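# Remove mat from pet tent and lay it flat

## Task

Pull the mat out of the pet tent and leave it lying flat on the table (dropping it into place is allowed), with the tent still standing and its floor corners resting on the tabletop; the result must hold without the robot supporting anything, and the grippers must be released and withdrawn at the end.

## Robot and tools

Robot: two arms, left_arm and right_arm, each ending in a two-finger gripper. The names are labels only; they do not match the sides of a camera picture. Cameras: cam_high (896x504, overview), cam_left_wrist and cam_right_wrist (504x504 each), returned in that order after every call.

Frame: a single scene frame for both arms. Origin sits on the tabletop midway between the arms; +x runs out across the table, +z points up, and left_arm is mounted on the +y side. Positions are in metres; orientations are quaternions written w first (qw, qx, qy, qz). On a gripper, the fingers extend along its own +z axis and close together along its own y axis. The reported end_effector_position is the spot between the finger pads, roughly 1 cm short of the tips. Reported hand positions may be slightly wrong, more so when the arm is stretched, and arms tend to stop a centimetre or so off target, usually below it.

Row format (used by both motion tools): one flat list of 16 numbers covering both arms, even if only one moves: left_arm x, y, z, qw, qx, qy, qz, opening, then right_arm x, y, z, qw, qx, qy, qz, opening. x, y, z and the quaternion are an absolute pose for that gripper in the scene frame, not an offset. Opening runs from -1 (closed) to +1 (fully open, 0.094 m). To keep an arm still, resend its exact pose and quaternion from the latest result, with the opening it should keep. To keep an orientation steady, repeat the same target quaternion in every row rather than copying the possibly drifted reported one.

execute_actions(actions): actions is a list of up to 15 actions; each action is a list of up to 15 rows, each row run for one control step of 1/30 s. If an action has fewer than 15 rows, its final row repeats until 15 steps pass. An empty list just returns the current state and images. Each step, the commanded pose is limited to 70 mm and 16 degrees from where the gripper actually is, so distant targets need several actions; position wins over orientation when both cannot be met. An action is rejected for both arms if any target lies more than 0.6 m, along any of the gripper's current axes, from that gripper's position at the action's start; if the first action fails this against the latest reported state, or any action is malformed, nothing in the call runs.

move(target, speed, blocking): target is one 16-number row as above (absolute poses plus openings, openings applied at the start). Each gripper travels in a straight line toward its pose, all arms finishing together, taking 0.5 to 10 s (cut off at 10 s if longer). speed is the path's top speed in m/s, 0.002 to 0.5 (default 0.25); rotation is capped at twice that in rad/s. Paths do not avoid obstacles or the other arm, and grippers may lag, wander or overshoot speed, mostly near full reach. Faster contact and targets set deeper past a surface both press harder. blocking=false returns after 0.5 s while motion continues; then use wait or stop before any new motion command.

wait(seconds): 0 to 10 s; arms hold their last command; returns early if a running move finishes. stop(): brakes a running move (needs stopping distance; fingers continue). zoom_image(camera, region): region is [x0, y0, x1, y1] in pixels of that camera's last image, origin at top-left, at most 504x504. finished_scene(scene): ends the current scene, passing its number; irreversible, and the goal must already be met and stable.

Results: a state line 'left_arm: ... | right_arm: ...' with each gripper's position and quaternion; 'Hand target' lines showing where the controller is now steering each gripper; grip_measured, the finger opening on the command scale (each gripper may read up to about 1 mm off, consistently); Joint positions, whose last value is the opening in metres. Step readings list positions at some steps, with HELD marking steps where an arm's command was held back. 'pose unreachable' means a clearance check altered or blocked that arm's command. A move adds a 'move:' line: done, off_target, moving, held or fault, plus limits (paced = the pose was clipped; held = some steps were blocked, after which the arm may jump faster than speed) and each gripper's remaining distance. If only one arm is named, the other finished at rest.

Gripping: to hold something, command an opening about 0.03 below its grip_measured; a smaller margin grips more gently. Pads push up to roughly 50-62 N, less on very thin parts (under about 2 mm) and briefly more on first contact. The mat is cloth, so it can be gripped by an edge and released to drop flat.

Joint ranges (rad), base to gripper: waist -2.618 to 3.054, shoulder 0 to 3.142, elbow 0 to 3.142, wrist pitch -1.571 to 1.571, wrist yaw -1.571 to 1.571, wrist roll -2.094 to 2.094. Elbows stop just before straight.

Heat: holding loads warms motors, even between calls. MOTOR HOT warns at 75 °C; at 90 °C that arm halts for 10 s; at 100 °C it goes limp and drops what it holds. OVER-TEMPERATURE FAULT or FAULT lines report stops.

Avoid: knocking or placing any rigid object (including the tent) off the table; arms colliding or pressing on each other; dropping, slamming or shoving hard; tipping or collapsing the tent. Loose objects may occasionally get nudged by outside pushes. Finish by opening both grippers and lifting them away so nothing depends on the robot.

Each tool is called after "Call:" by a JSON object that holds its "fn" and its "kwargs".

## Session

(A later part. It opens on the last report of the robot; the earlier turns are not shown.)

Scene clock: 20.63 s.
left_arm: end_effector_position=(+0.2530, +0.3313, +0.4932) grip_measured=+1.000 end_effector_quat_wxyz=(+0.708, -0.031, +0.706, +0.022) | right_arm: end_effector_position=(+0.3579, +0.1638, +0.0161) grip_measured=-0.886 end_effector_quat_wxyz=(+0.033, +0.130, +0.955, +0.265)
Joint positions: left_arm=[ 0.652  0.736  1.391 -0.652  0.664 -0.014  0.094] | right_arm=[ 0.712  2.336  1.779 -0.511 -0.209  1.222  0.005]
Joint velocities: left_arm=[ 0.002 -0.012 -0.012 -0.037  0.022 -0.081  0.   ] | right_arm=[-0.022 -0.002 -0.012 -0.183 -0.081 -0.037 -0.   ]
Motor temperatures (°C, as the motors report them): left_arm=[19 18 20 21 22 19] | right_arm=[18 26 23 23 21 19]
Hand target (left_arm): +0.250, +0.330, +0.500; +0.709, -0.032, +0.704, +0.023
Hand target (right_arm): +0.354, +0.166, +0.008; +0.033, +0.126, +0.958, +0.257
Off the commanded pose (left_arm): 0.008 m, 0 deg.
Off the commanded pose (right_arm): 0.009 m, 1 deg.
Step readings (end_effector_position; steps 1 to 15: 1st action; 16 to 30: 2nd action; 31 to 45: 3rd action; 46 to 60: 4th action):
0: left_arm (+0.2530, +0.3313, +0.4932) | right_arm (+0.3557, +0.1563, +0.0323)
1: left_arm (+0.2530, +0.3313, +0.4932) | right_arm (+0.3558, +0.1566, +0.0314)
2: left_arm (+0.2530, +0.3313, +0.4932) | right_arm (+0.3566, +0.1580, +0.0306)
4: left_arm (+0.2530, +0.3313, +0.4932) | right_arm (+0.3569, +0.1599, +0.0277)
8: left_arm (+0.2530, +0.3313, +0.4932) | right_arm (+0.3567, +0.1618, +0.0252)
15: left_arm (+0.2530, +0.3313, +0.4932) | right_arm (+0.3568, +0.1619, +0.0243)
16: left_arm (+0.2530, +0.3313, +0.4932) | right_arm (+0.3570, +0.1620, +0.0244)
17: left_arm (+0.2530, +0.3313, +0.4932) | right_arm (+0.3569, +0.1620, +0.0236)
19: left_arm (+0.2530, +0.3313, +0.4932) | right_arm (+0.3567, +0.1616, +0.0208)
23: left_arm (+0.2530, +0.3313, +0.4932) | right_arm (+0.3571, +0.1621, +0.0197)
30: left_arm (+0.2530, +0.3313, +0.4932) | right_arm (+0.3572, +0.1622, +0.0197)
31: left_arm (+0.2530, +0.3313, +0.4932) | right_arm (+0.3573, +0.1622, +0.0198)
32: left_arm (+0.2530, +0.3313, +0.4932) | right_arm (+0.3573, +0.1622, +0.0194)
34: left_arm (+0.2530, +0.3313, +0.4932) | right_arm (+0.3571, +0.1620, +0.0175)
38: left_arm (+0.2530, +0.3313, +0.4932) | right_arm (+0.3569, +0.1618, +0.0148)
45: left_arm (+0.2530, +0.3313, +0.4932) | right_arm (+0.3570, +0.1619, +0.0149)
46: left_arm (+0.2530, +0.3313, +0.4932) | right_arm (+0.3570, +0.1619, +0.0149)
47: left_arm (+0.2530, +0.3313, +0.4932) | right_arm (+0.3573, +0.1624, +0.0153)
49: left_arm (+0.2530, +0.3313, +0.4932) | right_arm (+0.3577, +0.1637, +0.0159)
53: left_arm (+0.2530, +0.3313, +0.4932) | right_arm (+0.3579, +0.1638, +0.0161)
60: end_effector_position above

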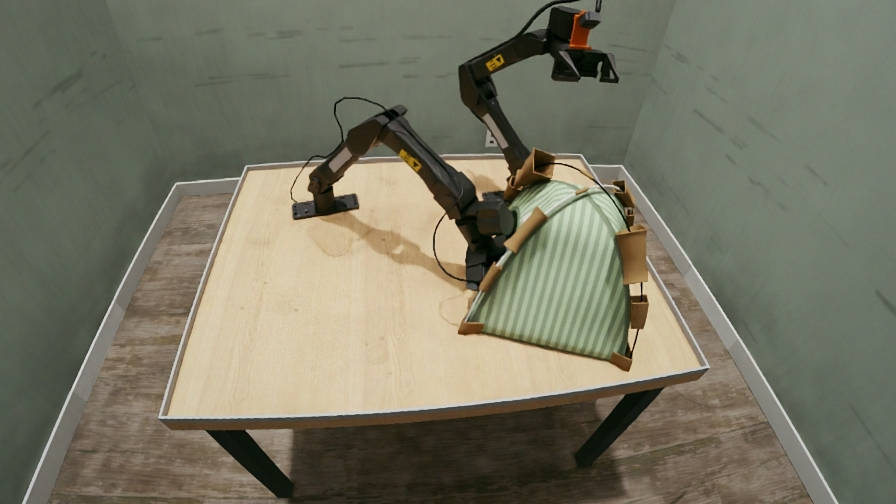

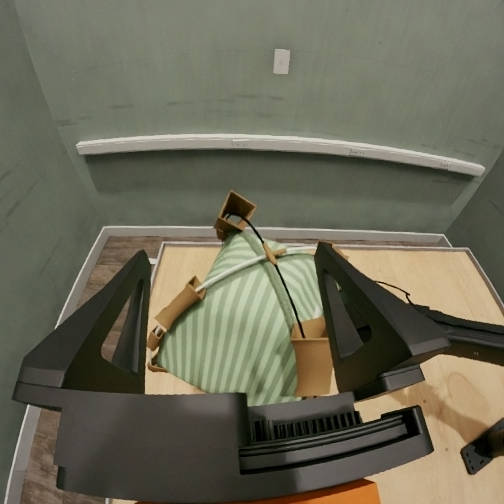

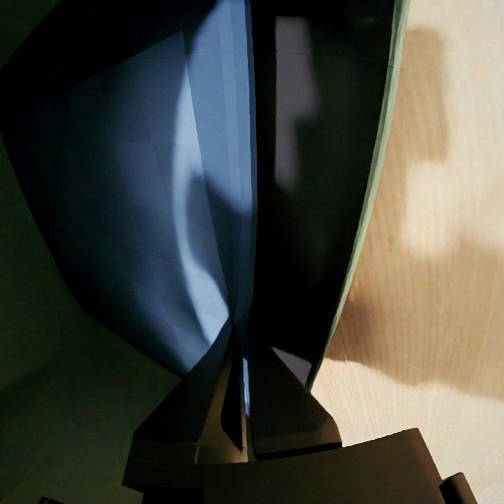

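The mat edge is pinched. Next is lifting it over the lip and pulling.

Call:
{"fn": "move", "kwargs": {"target": [0.25,0.33,0.5,0.709,-0.032,0.704,0.023,1, 0.352,0.15,0.07,0.045,0.12,0.925,0.36,-0.95], "speed": 0.1}}

Call:
{"fn": "move", "kwargs": {"target": [0.25,0.33,0.5,0.709,-0.032,0.704,0.023,1, 0.33,0.05,0.075,0.06,0.115,0.879,0.457,-0.95], "speed": 0.12}}

Scene clock: 22.43 s.
left_arm: end_effector_position=(+0.2530, +0.3313, +0.4932) grip_measured=+1.000 end_effector_quat_wxyz=(+0.708, -0.031, +0.706, +0.022) | right_arm: end_effector_position=(+0.3503, +0.1542, +0.0605) grip_measured=-0.906 end_effector_quat_wxyz=(+0.040, +0.117, +0.928, +0.351)
Joint positions: left_arm=[ 0.652  0.736  1.391 -0.652  0.664 -0.014  0.094] | right_arm=[ 0.684  2.143  1.533 -0.293 -0.298  1.225  0.004]
Joint velocities: left_arm=[ 0.002  0.017  0.012 -0.022 -0.007  0.007  0.   ] | right_arm=[ 0.002  0.002 -0.012 -0.022 -0.037 -0.095  0.   ]
Motor temperatures (°C, as the motors report them): left_arm=[19 18 20 21 22 19] | right_arm=[18 27 23 23 21 19]
Hand target (left_arm): +0.250, +0.330, +0.500; +0.709, -0.032, +0.704, +0.023
Hand target (right_arm): +0.353, +0.151, +0.070; +0.043, +0.119, +0.924, +0.360
Off the commanded pose (left_arm): 0.008 m, 0 deg.
Off the commanded pose (right_arm): 0.011 m, 1 deg.
move: off_target (right_arm)

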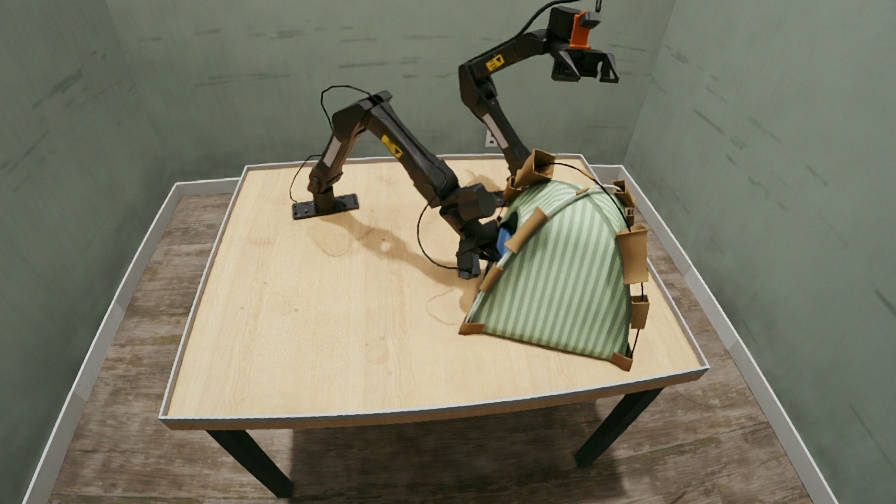

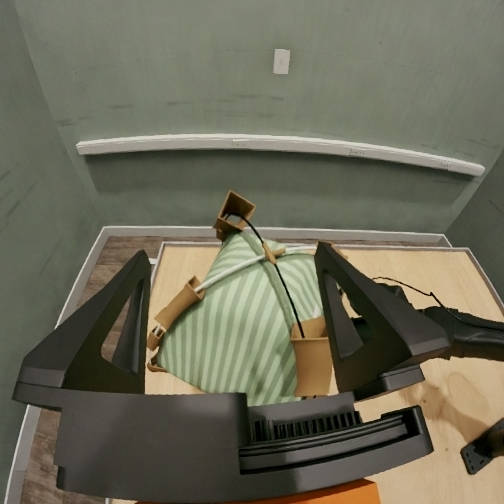

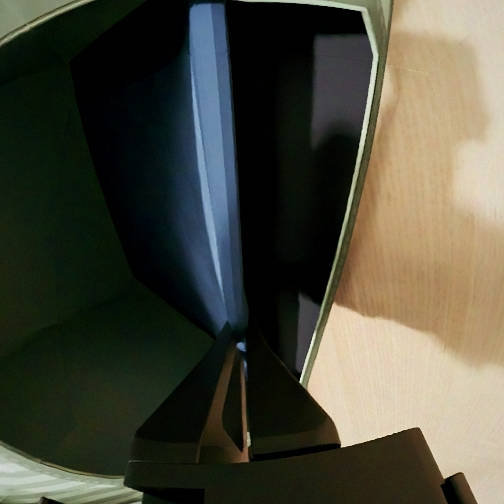

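Scene clock: 24.03 s.
left_arm: end_effector_position=(+0.2530, +0.3313, +0.4932) grip_measured=+1.000 end_effector_quat_wxyz=(+0.708, -0.031, +0.706, +0.022) | right_arm: end_effector_position=(+0.3297, +0.0529, +0.0660) grip_measured=-0.906 end_effector_quat_wxyz=(+0.048, +0.121, +0.884, +0.448)
Joint positions: left_arm=[ 0.652  0.736  1.391 -0.652  0.664 -0.014  0.094] | right_arm=[ 0.501  1.811  0.906  0.16  -0.501  1.184  0.004]
Joint velocities: left_arm=[ 0.007  0.007 -0.002  0.081  0.022 -0.022  0.   ] | right_arm=[ 0.007 -0.007  0.002 -0.037  0.007 -0.007 -0.001]
Motor temperatures (°C, as the motors report them): left_arm=[19 18 20 21 22 19] | right_arm=[18 27 23 23 21 19]
Hand target (left_arm): +0.250, +0.330, +0.500; +0.709, -0.032, +0.704, +0.023
Hand target (right_arm): +0.331, +0.051, +0.076; +0.058, +0.114, +0.879, +0.458
Off the commanded pose (left_arm): 0.008 m, 0 deg.
Off the commanded pose (right_arm): 0.009 m, 2 deg.
move: done

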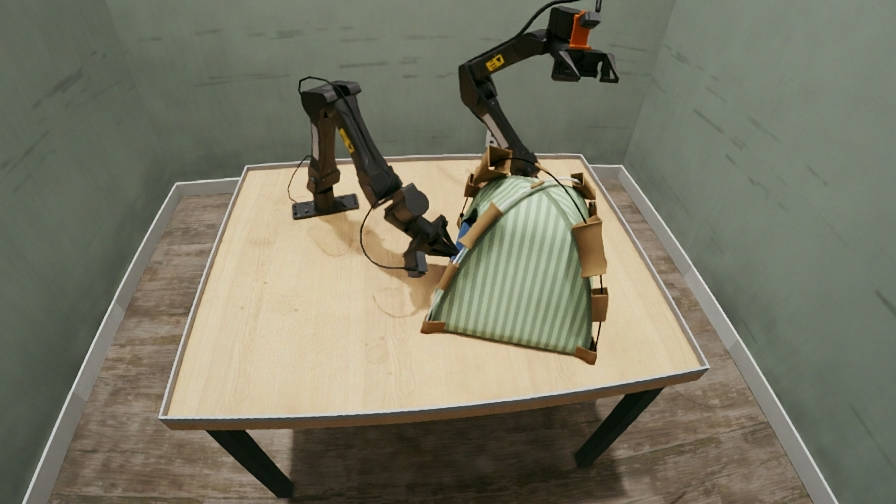

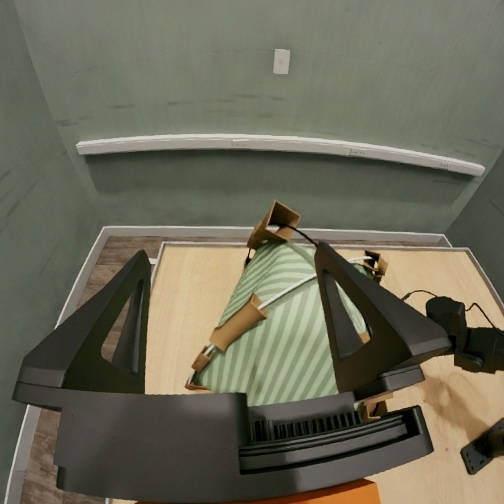

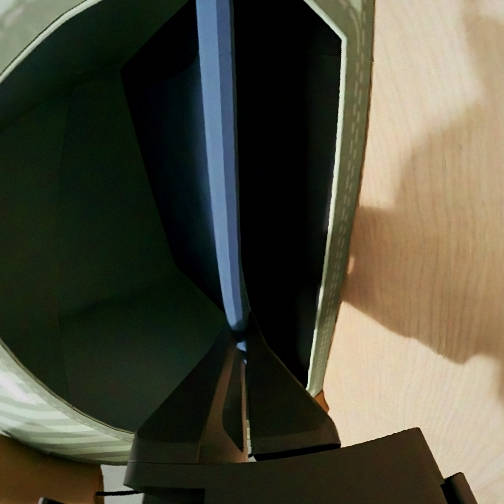

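Call:
{"fn": "move", "kwargs": {"target": [0.35,0.2,0.36,0.13,0.13,0.983,-0.017,0.3, 0.33,0.05,0.075,0.06,0.115,0.879,0.457,-0.95], "speed": 0.4}}

Scene clock: 27.07 s.
left_arm: end_effector_position=(+0.3529, +0.2044, +0.3516) grip_measured=+0.301 end_effector_quat_wxyz=(+0.275, +0.122, +0.953, -0.023) | right_arm: end_effector_position=(+0.3306, +0.0538, +0.0675) grip_measured=-0.906 end_effector_quat_wxyz=(+0.050, +0.120, +0.883, +0.451)
Joint positions: left_arm=[-0.344  1.559  2.112 -1.566 -0.024  0.005  0.061] | right_arm=[ 0.501  1.811  0.906  0.169 -0.502  1.184  0.004]
Joint velocities: left_arm=[ 0.012 -0.022 -0.012 -0.051  0.007 -0.066 -0.001] | right_arm=[-0.012 -0.012  0.017  0.022  0.007  0.066 -0.   ]
Motor temperatures (°C, as the motors report them): left_arm=[19 18 20 21 22 19] | right_arm=[18 27 23 24 21 19]
Hand target (left_arm): +0.349, +0.202, +0.359; +0.282, +0.121, +0.951, -0.031
Hand target (right_arm): +0.330, +0.050, +0.075; +0.060, +0.115, +0.880, +0.457
Off the commanded pose (left_arm): 0.010 m, 17 deg; orientation clipped at the last step of the last action.
Off the commanded pose (right_arm): 0.008 m, 1 deg.
joint sent to its limit (left arm) — the command would take joint 4 (wrist pitch) past its lower limit, so that joint was sent only as far as its limit.
move: off_target (left_arm); limits=paced

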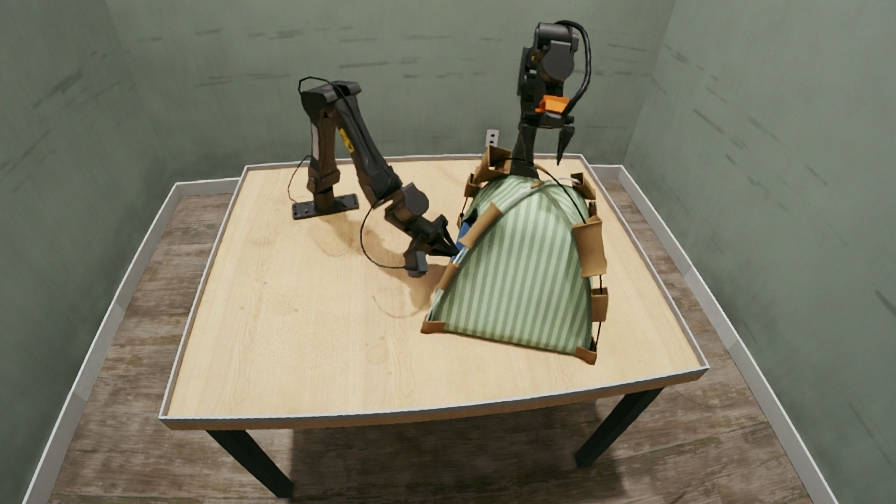

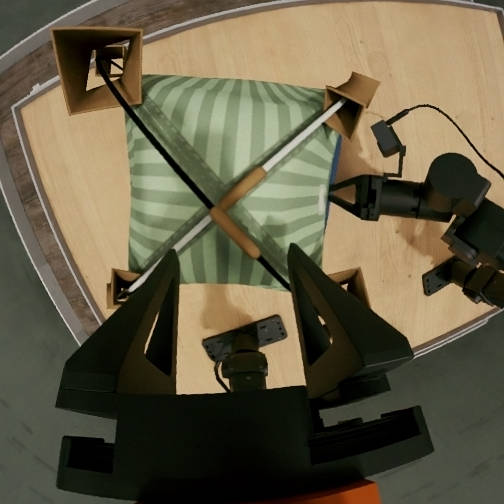

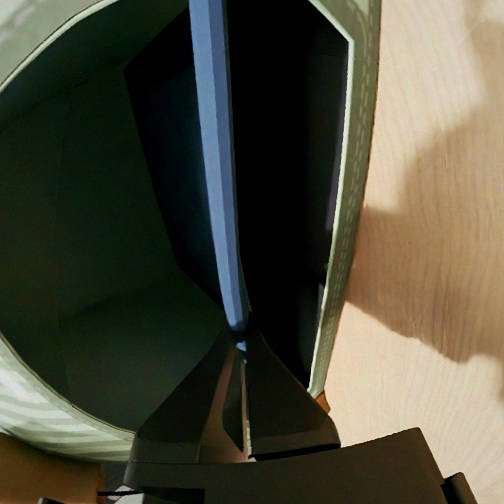

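Call:
{"fn": "move", "kwargs": {"target": [0.375,0.212,0.305,0.25,0.122,0.96,-0.03,0.3, 0.33,0.05,0.075,0.06,0.115,0.879,0.457,-0.95], "speed": 0.2}}

Scene clock: 28.30 s.
left_arm: end_effector_position=(+0.3747, +0.2096, +0.3084) grip_measured=+0.301 end_effector_quat_wxyz=(+0.251, +0.120, +0.960, -0.029) | right_arm: end_effector_position=(+0.3306, +0.0538, +0.0675) grip_measured=-0.906 end_effector_quat_wxyz=(+0.050, +0.120, +0.883, +0.451)
Joint positions: left_arm=[-0.292  1.556  1.917 -1.421  0.017  0.039  0.061] | right_arm=[ 0.501  1.811  0.906  0.169 -0.502  1.184  0.004]
Joint velocities: left_arm=[-0.002 -0.017 -0.027  0.007 -0.022 -0.022 -0.   ] | right_arm=[ 0.007 -0.002 -0.007  0.007  0.037 -0.051 -0.001]
Motor temperatures (°C, as the motors report them): left_arm=[19 19 20 21 22 19] | right_arm=[18 27 23 24 21 19]
Hand target (left_arm): +0.375, +0.212, +0.305; +0.250, +0.122, +0.960, -0.030
Hand target (right_arm): +0.330, +0.050, +0.075; +0.060, +0.115, +0.880, +0.457
Off the commanded pose (left_arm): 0.004 m, 0 deg.
Off the commanded pose (right_arm): 0.008 m, 1 deg.
move: done

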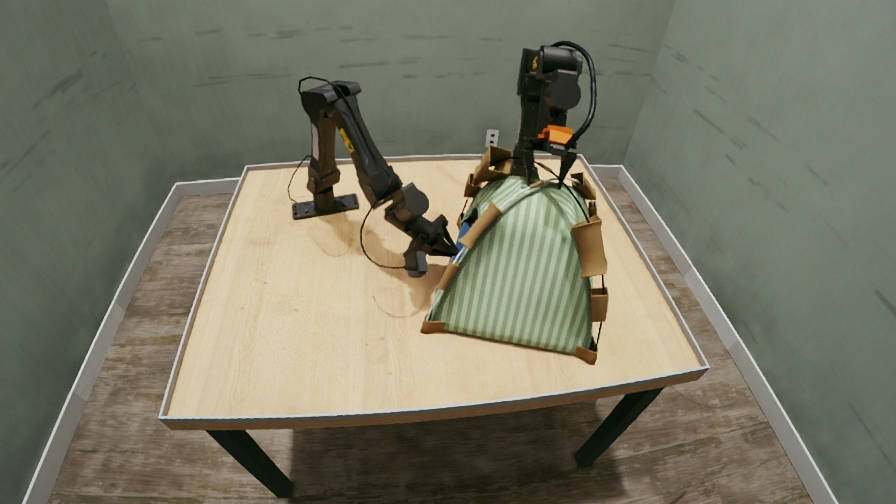

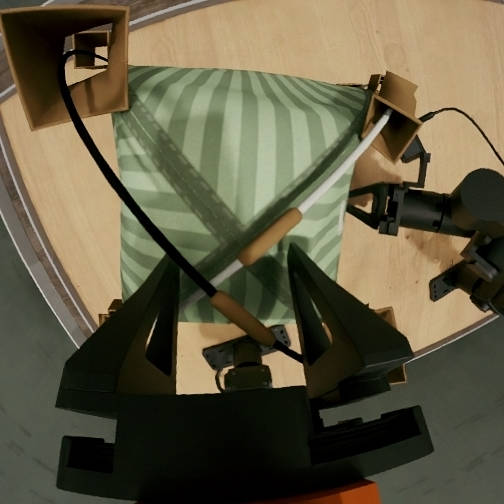

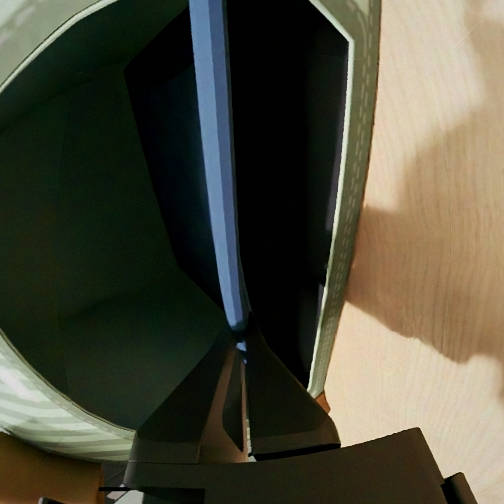

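Call:
{"fn": "move", "kwargs": {"target": [0.385,0.207,0.265,0.25,0.122,0.96,-0.03,0.3, 0.33,0.05,0.075,0.06,0.115,0.879,0.457,-0.95], "speed": 0.15}}

Call:
{"fn": "move", "kwargs": {"target": [0.385,0.207,0.265,0.25,0.122,0.96,-0.03,-0.75, 0.33,0.05,0.075,0.06,0.115,0.879,0.457,-0.95]}}

Scene clock: 29.60 s.
left_arm: end_effector_position=(+0.3888, +0.2038, +0.2842) grip_measured=+0.301 end_effector_quat_wxyz=(+0.277, +0.122, +0.952, -0.039) | right_arm: end_effector_position=(+0.3308, +0.0540, +0.0677) grip_measured=-0.906 end_effector_quat_wxyz=(+0.051, +0.120, +0.883, +0.451)
Joint positions: left_arm=[-0.292  1.5    1.721 -1.226  0.032  0.04   0.061] | right_arm=[ 0.501  1.811  0.906  0.17  -0.502  1.184  0.004]
Joint velocities: left_arm=[-0.007 -0.002 -0.007  0.022 -0.037 -0.022 -0.   ] | right_arm=[-0.007 -0.017  0.002 -0.022 -0.037  0.066  0.001]
Motor temperatures (°C, as the motors report them): left_arm=[19 19 20 21 22 19] | right_arm=[18 27 23 24 21 19]
Hand target (left_arm): +0.385, +0.207, +0.266; +0.250, +0.122, +0.960, -0.030
Hand target (right_arm): +0.330, +0.050, +0.075; +0.060, +0.115, +0.880, +0.457
Off the commanded pose (left_arm): 0.020 m, 3 deg.
Off the commanded pose (right_arm): 0.008 m, 1 deg.
move: off_target (left_arm)

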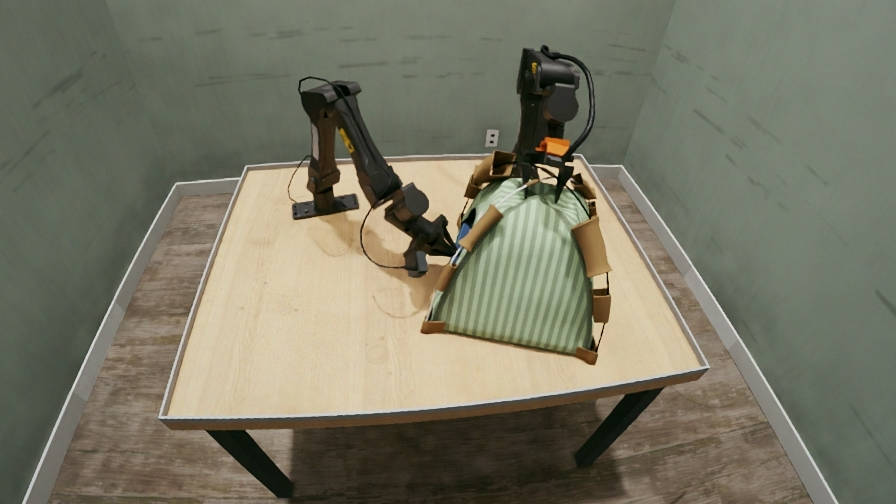

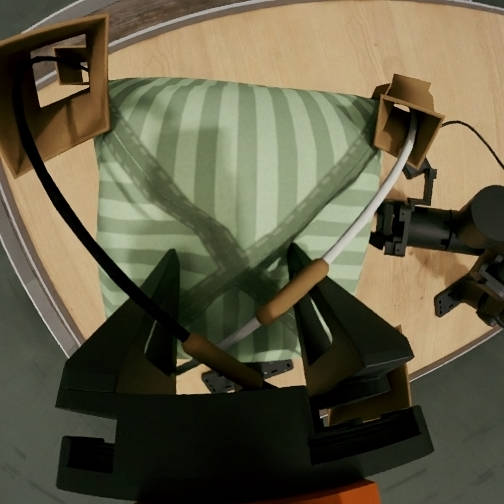

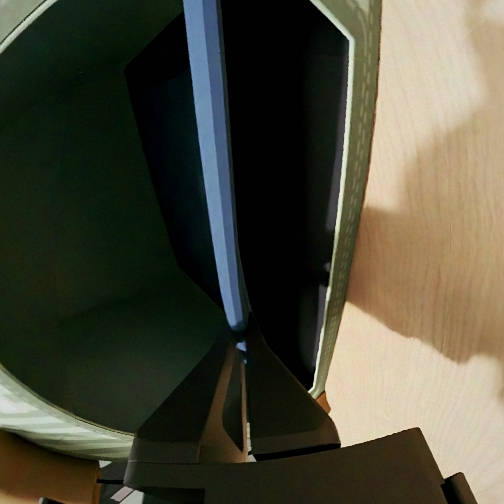

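Scene clock: 30.30 s.
left_arm: end_effector_position=(+0.3883, +0.2028, +0.2819) grip_measured=-0.626 end_effector_quat_wxyz=(+0.275, +0.136, +0.951, -0.037) | right_arm: end_effector_position=(+0.3325, +0.0541, +0.0687) grip_measured=-0.906 end_effector_quat_wxyz=(+0.055, +0.120, +0.882, +0.453)
Joint positions: left_arm=[-0.292  1.5    1.713 -1.223  0.039  0.069  0.018] | right_arm=[ 0.501  1.811  0.906  0.178 -0.497  1.184  0.004]
Joint velocities: left_arm=[ 0.002  0.002  0.007 -0.051  0.007 -0.037  0.001] | right_arm=[ 0.002 -0.007 -0.002 -0.007  0.022  0.051 -0.001]
Motor temperatures (°C, as the motors report them): left_arm=[19 19 20 21 22 19] | right_arm=[18 27 23 24 21 19]
Hand target (left_arm): +0.385, +0.207, +0.265; +0.250, +0.122, +0.960, -0.030
Hand target (right_arm): +0.330, +0.050, +0.075; +0.060, +0.115, +0.880, +0.457
Off the commanded pose (left_arm): 0.018 m, 4 deg.
Off the commanded pose (right_arm): 0.008 m, 1 deg.
move: off_target (left_arm)

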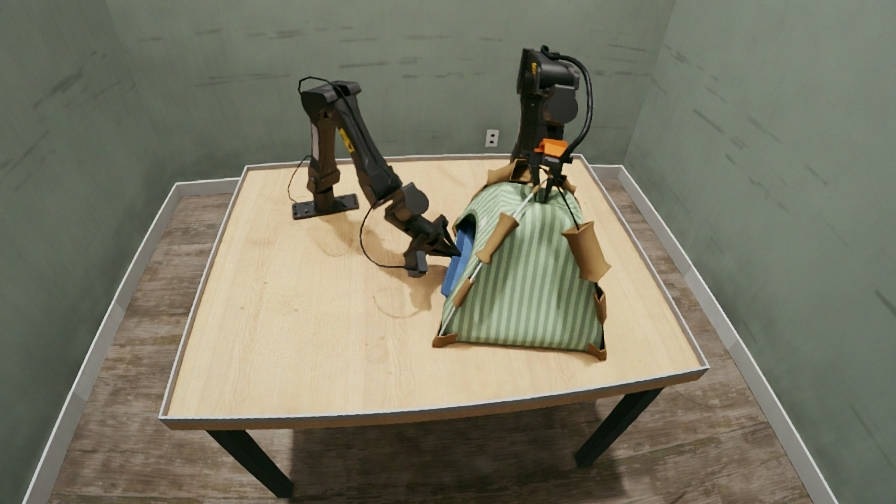

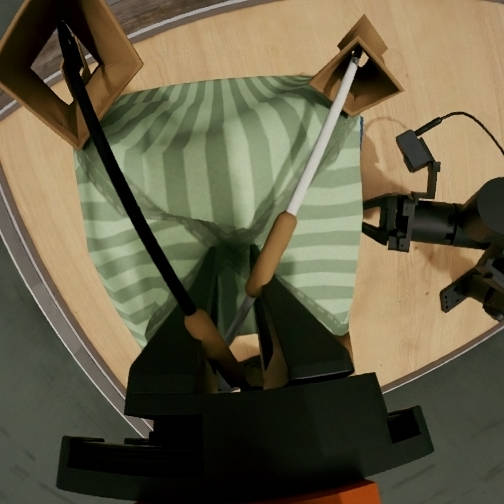

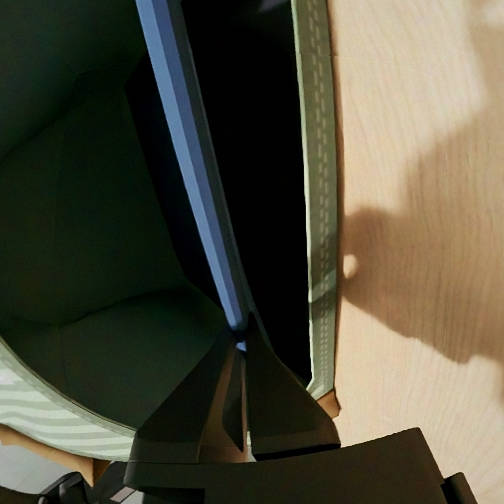

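Call:
{"fn": "move", "kwargs": {"target": [0.387,0.205,0.272,0.27,0.13,0.953,-0.035,-0.64, 0.35,-0.06,0.075,0.06,0.115,0.879,0.457,-0.95], "speed": 0.12}}

Scene clock: 32.13 s.
left_arm: end_effector_position=(+0.3909, +0.2019, +0.2819) grip_measured=-0.625 end_effector_quat_wxyz=(+0.282, +0.141, +0.948, -0.038) | right_arm: end_effector_position=(+0.3516, -0.0527, +0.0714) grip_measured=-0.906 end_effector_quat_wxyz=(+0.054, +0.114, +0.878, +0.462)
Joint positions: left_arm=[-0.292  1.495  1.699 -1.199  0.041  0.077  0.018] | right_arm=[ 0.167  1.691  0.796  0.009 -0.748  0.888  0.004]
Joint velocities: left_arm=[-0.022  0.002 -0.037 -0.051 -0.037  0.066 -0.   ] | right_arm=[-0.012  0.007 -0.012  0.037 -0.066 -0.022  0.001]
Motor temperatures (°C, as the motors report them): left_arm=[19 19 20 21 22 19] | right_arm=[18 27 23 24 21 19]
Hand target (left_arm): +0.387, +0.205, +0.272; +0.270, +0.130, +0.953, -0.035
Hand target (right_arm): +0.351, -0.059, +0.077; +0.059, +0.116, +0.878, +0.461
Off the commanded pose (left_arm): 0.011 m, 2 deg.
Off the commanded pose (right_arm): 0.008 m, 1 deg.
move: off_target (left_arm)

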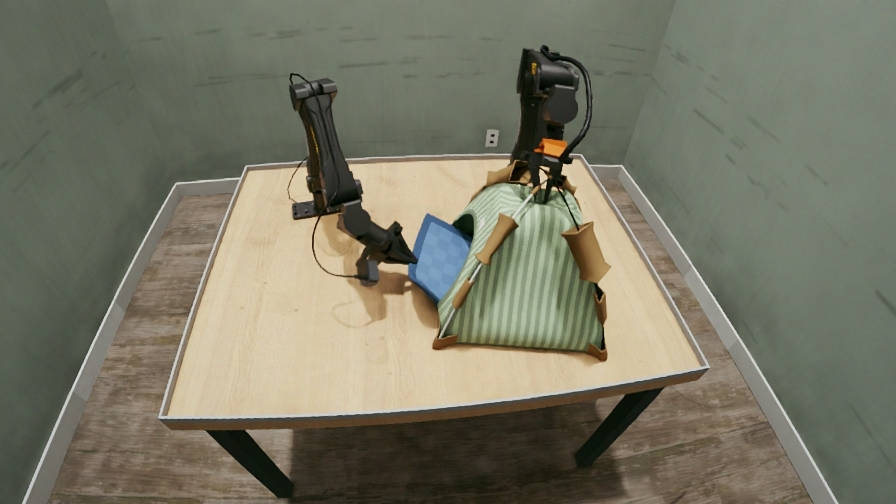

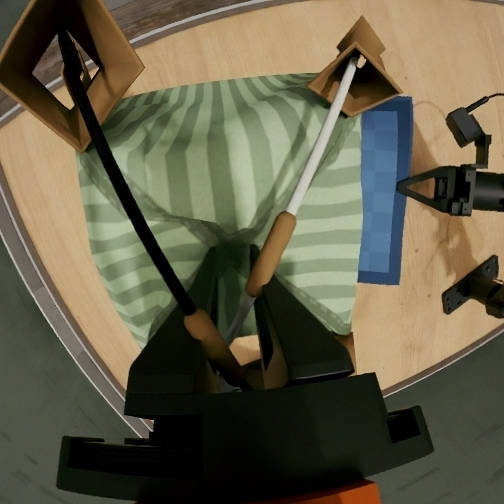

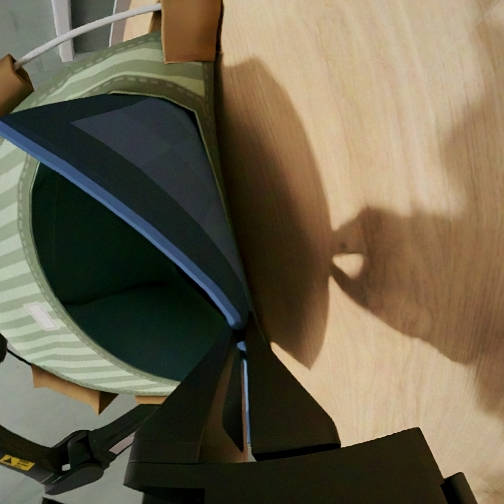

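Call:
{"fn": "move", "kwargs": {"target": [0.387,0.205,0.272,0.27,0.13,0.953,-0.035,-0.64, 0.38,-0.3,0.065,0.06,0.115,0.879,0.457,-0.95], "speed": 0.18}}

Scene clock: 34.67 s.
left_arm: end_effector_position=(+0.3909, +0.2010, +0.2820) grip_measured=-0.624 end_effector_quat_wxyz=(+0.282, +0.143, +0.948, -0.040) | right_arm: end_effector_position=(+0.3752, -0.2969, +0.0650) grip_measured=-0.906 end_effector_quat_wxyz=(+0.057, +0.122, +0.877, +0.461)
Joint positions: left_arm=[-0.292  1.495  1.699 -1.199  0.046  0.08   0.018] | right_arm=[-0.628  1.997  1.239 -1.069 -0.943 -0.297  0.004]
Joint velocities: left_arm=[-0.007  0.002 -0.017  0.007 -0.051 -0.037 -0.   ] | right_arm=[-0.012  0.002 -0.027 -0.051 -0.051 -0.051  0.   ]
Motor temperatures (°C, as the motors report them): left_arm=[19 19 20 21 22 19] | right_arm=[18 27 23 24 21 19]
Hand target (left_arm): +0.387, +0.205, +0.272; +0.270, +0.130, +0.953, -0.035
Hand target (right_arm): +0.382, -0.300, +0.067; +0.064, +0.118, +0.876, +0.464
Off the commanded pose (left_arm): 0.011 m, 2 deg.
Off the commanded pose (right_arm): 0.006 m, 1 deg.
move: off_target (left_arm)

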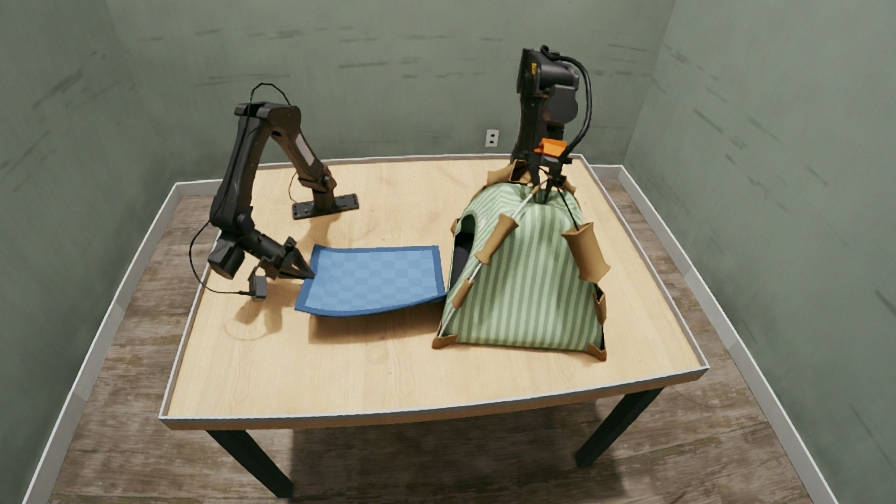

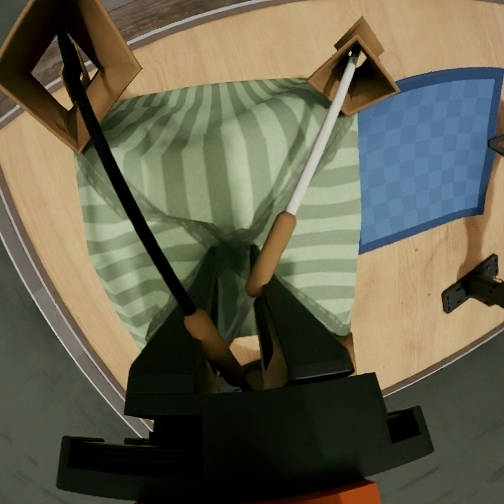

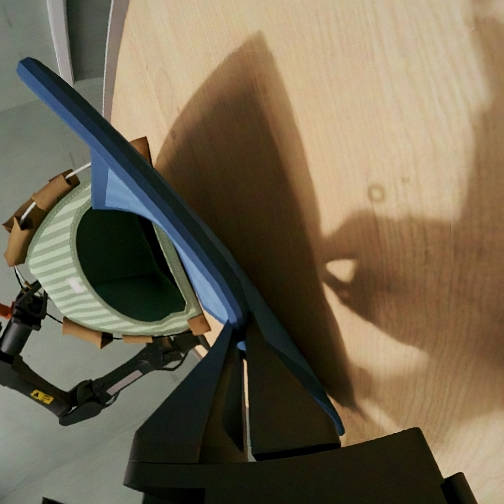

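Call:
{"fn": "move", "kwargs": {"target": [0.389,0.203,0.285,0.27,0.13,0.953,-0.035,0.4, 0.385,-0.36,0.03,0.045,0.12,0.925,0.36,-0.95], "speed": 0.15}}

Call:
{"fn": "move", "kwargs": {"target": [0.37,0.21,0.34,0.27,0.13,0.953,-0.035,0.4, 0.385,-0.365,0.03,0.045,0.12,0.925,0.36,-0.4]}}

Call:
{"fn": "move", "kwargs": {"target": [0.33,0.25,0.42,0.45,0.08,0.89,-0.03,0.4, 0.36,-0.44,0.1,0.045,0.12,0.925,0.36,-0.4]}}

Scene clock: 36.47 s.
left_arm: end_effector_position=(+0.3905, +0.2021, +0.2854) grip_measured=+0.398 end_effector_quat_wxyz=(+0.281, +0.134, +0.950, -0.039) | right_arm: end_effector_position=(+0.3784, -0.3511, +0.0309) grip_measured=-0.906 end_effector_quat_wxyz=(+0.038, +0.125, +0.921, +0.367)
Joint positions: left_arm=[-0.292  1.502  1.722 -1.217  0.04   0.064  0.066] | right_arm=[-0.693  2.088  1.355 -1.084 -0.722 -0.331  0.004]
Joint velocities: left_arm=[ 0.012 -0.002  0.007 -0.022 -0.037 -0.007 -0.001] | right_arm=[ 0.012  0.002  0.022 -0.007  0.007 -0.007 -0.   ]
Motor temperatures (°C, as the motors report them): left_arm=[19 19 20 21 22 19] | right_arm=[18 27 23 24 21 19]
Hand target (left_arm): +0.389, +0.203, +0.285; +0.271, +0.130, +0.953, -0.035
Hand target (right_arm): +0.384, -0.359, +0.029; +0.047, +0.121, +0.924, +0.360
Off the commanded pose (left_arm): 0.002 m, 1 deg.
Off the commanded pose (right_arm): 0.011 m, 1 deg.
move: off_target (right_arm)

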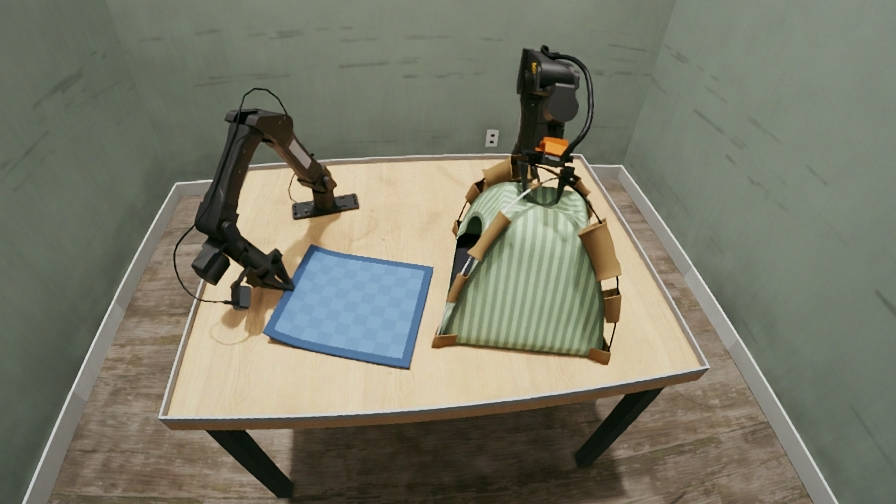

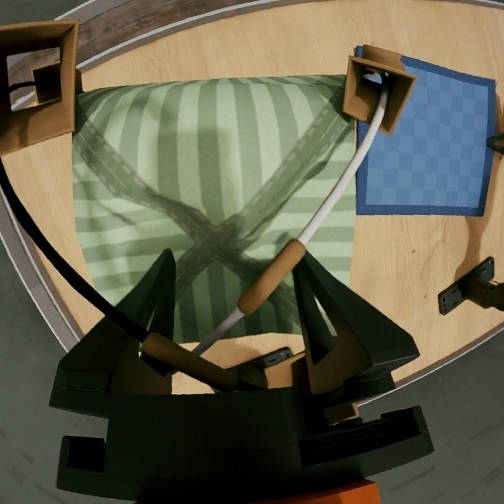

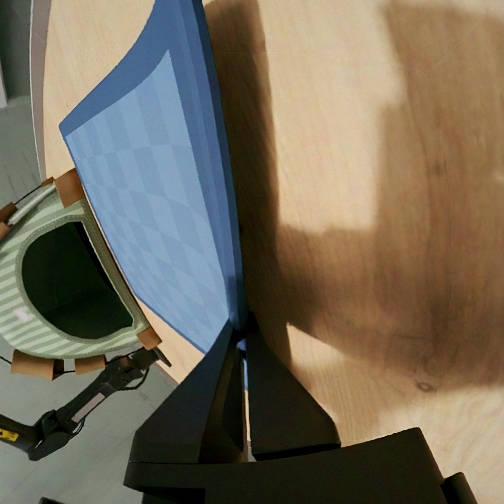

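Scene clock: 37.57 s.
left_arm: end_effector_position=(+0.3701, +0.2063, +0.3345) grip_measured=+0.398 end_effector_quat_wxyz=(+0.267, +0.134, +0.953, -0.038) | right_arm: end_effector_position=(+0.3807, -0.3598, +0.0296) grip_measured=-0.402 end_effector_quat_wxyz=(+0.041, +0.121, +0.924, +0.359)
Joint positions: left_arm=[-0.292  1.576  2.045 -1.494  0.04   0.064  0.066] | right_arm=[-0.706  2.104  1.382 -1.094 -0.706 -0.35   0.028]
Joint velocities: left_arm=[-0.017  0.002 -0.022 -0.051 -0.007 -0.037 -0.001] | right_arm=[-0.002 -0.002 -0.007  0.007  0.007 -0.095  0.001]
Motor temperatures (°C, as the motors report them): left_arm=[19 19 20 21 22 19] | right_arm=[18 27 23 24 21 19]
Hand target (left_arm): +0.369, +0.210, +0.340; +0.271, +0.130, +0.953, -0.035
Hand target (right_arm): +0.385, -0.365, +0.030; +0.046, +0.120, +0.924, +0.360
Off the commanded pose (left_arm): 0.007 m, 1 deg.
Off the commanded pose (right_arm): 0.007 m, 1 deg.
move: done

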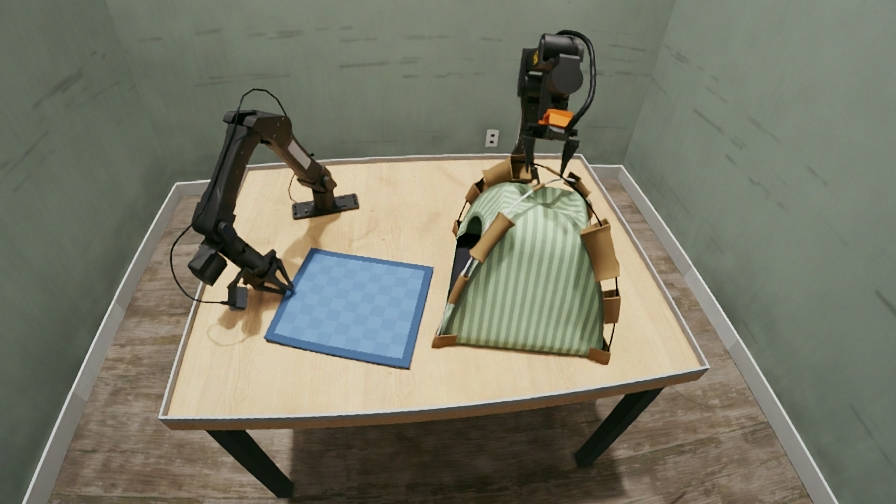

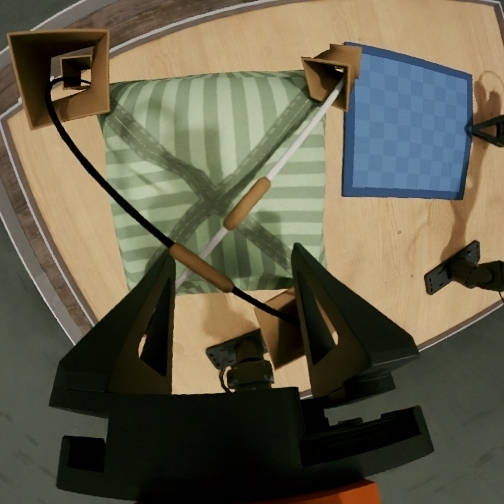

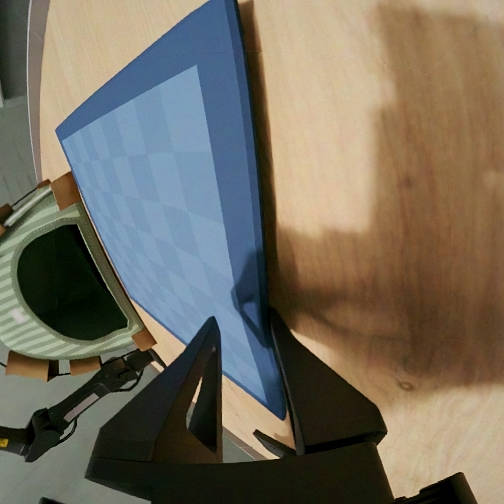

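Scene clock: 39.03 s.
left_arm: end_effector_position=(+0.3302, +0.2481, +0.4242) grip_measured=+0.398 end_effector_quat_wxyz=(+0.453, +0.079, +0.887, -0.034) | right_arm: end_effector_position=(+0.3578, -0.4364, +0.0994) grip_measured=-0.402 end_effector_quat_wxyz=(+0.042, +0.125, +0.923, +0.362)
Joint positions: left_arm=[-0.161  1.266  1.941 -1.305  0.072  0.067  0.066] | right_arm=[-0.912  2.153  1.736 -1.554 -0.648 -0.593  0.028]
Joint velocities: left_arm=[ 0.017 -0.007 -0.002  0.022 -0.022 -0.051  0.001] | right_arm=[ 0.012  0.007 -0.017  0.066  0.007  0.007 -0.   ]
Motor temperatures (°C, as the motors report them): left_arm=[19 19 20 21 22 19] | right_arm=[18 27 23 24 22 19]
Hand target (left_arm): +0.330, +0.250, +0.420; +0.450, +0.081, +0.889, -0.032
Hand target (right_arm): +0.361, -0.440, +0.100; +0.047, +0.120, +0.924, +0.361
Off the commanded pose (left_arm): 0.005 m, 1 deg.
Off the commanded pose (right_arm): 0.004 m, 1 deg.
move: done

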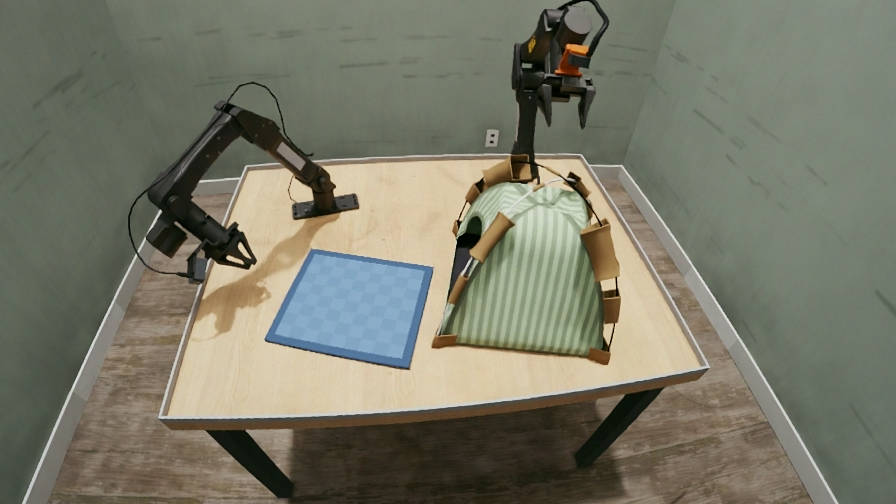

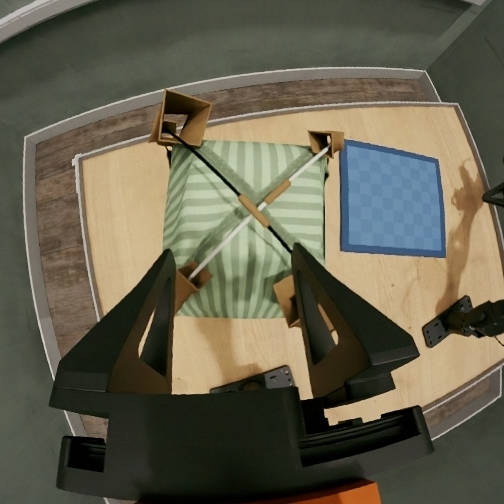

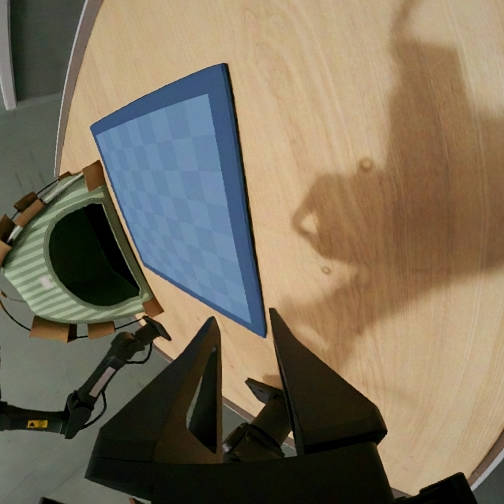

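Call:
{"fn": "zoom_image", "kwargs": {"camera": "cam_high", "region": [420, 140, 660, 380]}}

Call:
{"fn": "zoom_image", "kwargs": {"camera": "cam_right_wrist", "region": [0, 150, 200, 370]}}

Region (420, 140, 660, 380) of cam_high's 896x504 image, scaled by 2.100, with more detail than that image has.

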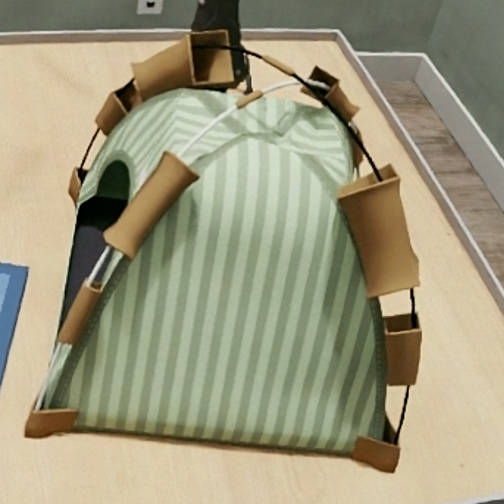

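Region (0, 150, 200, 370) of cam_right_wrist's 504x504 image, scaled by 2.291, with more detail than that image has; it fills the left 458 columns of this view, and the rest is white.

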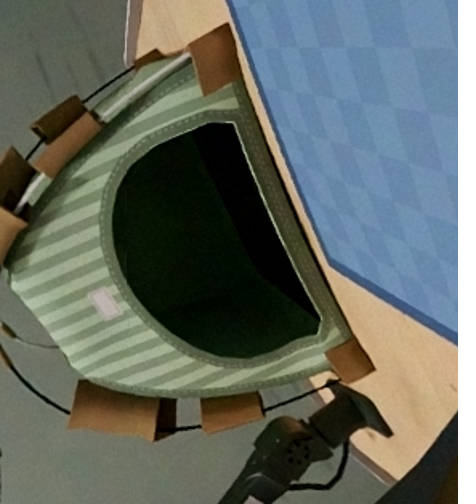

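Call:
{"fn": "finished_scene", "kwargs": {"scene": 1}}

The scene is finished: the task was done.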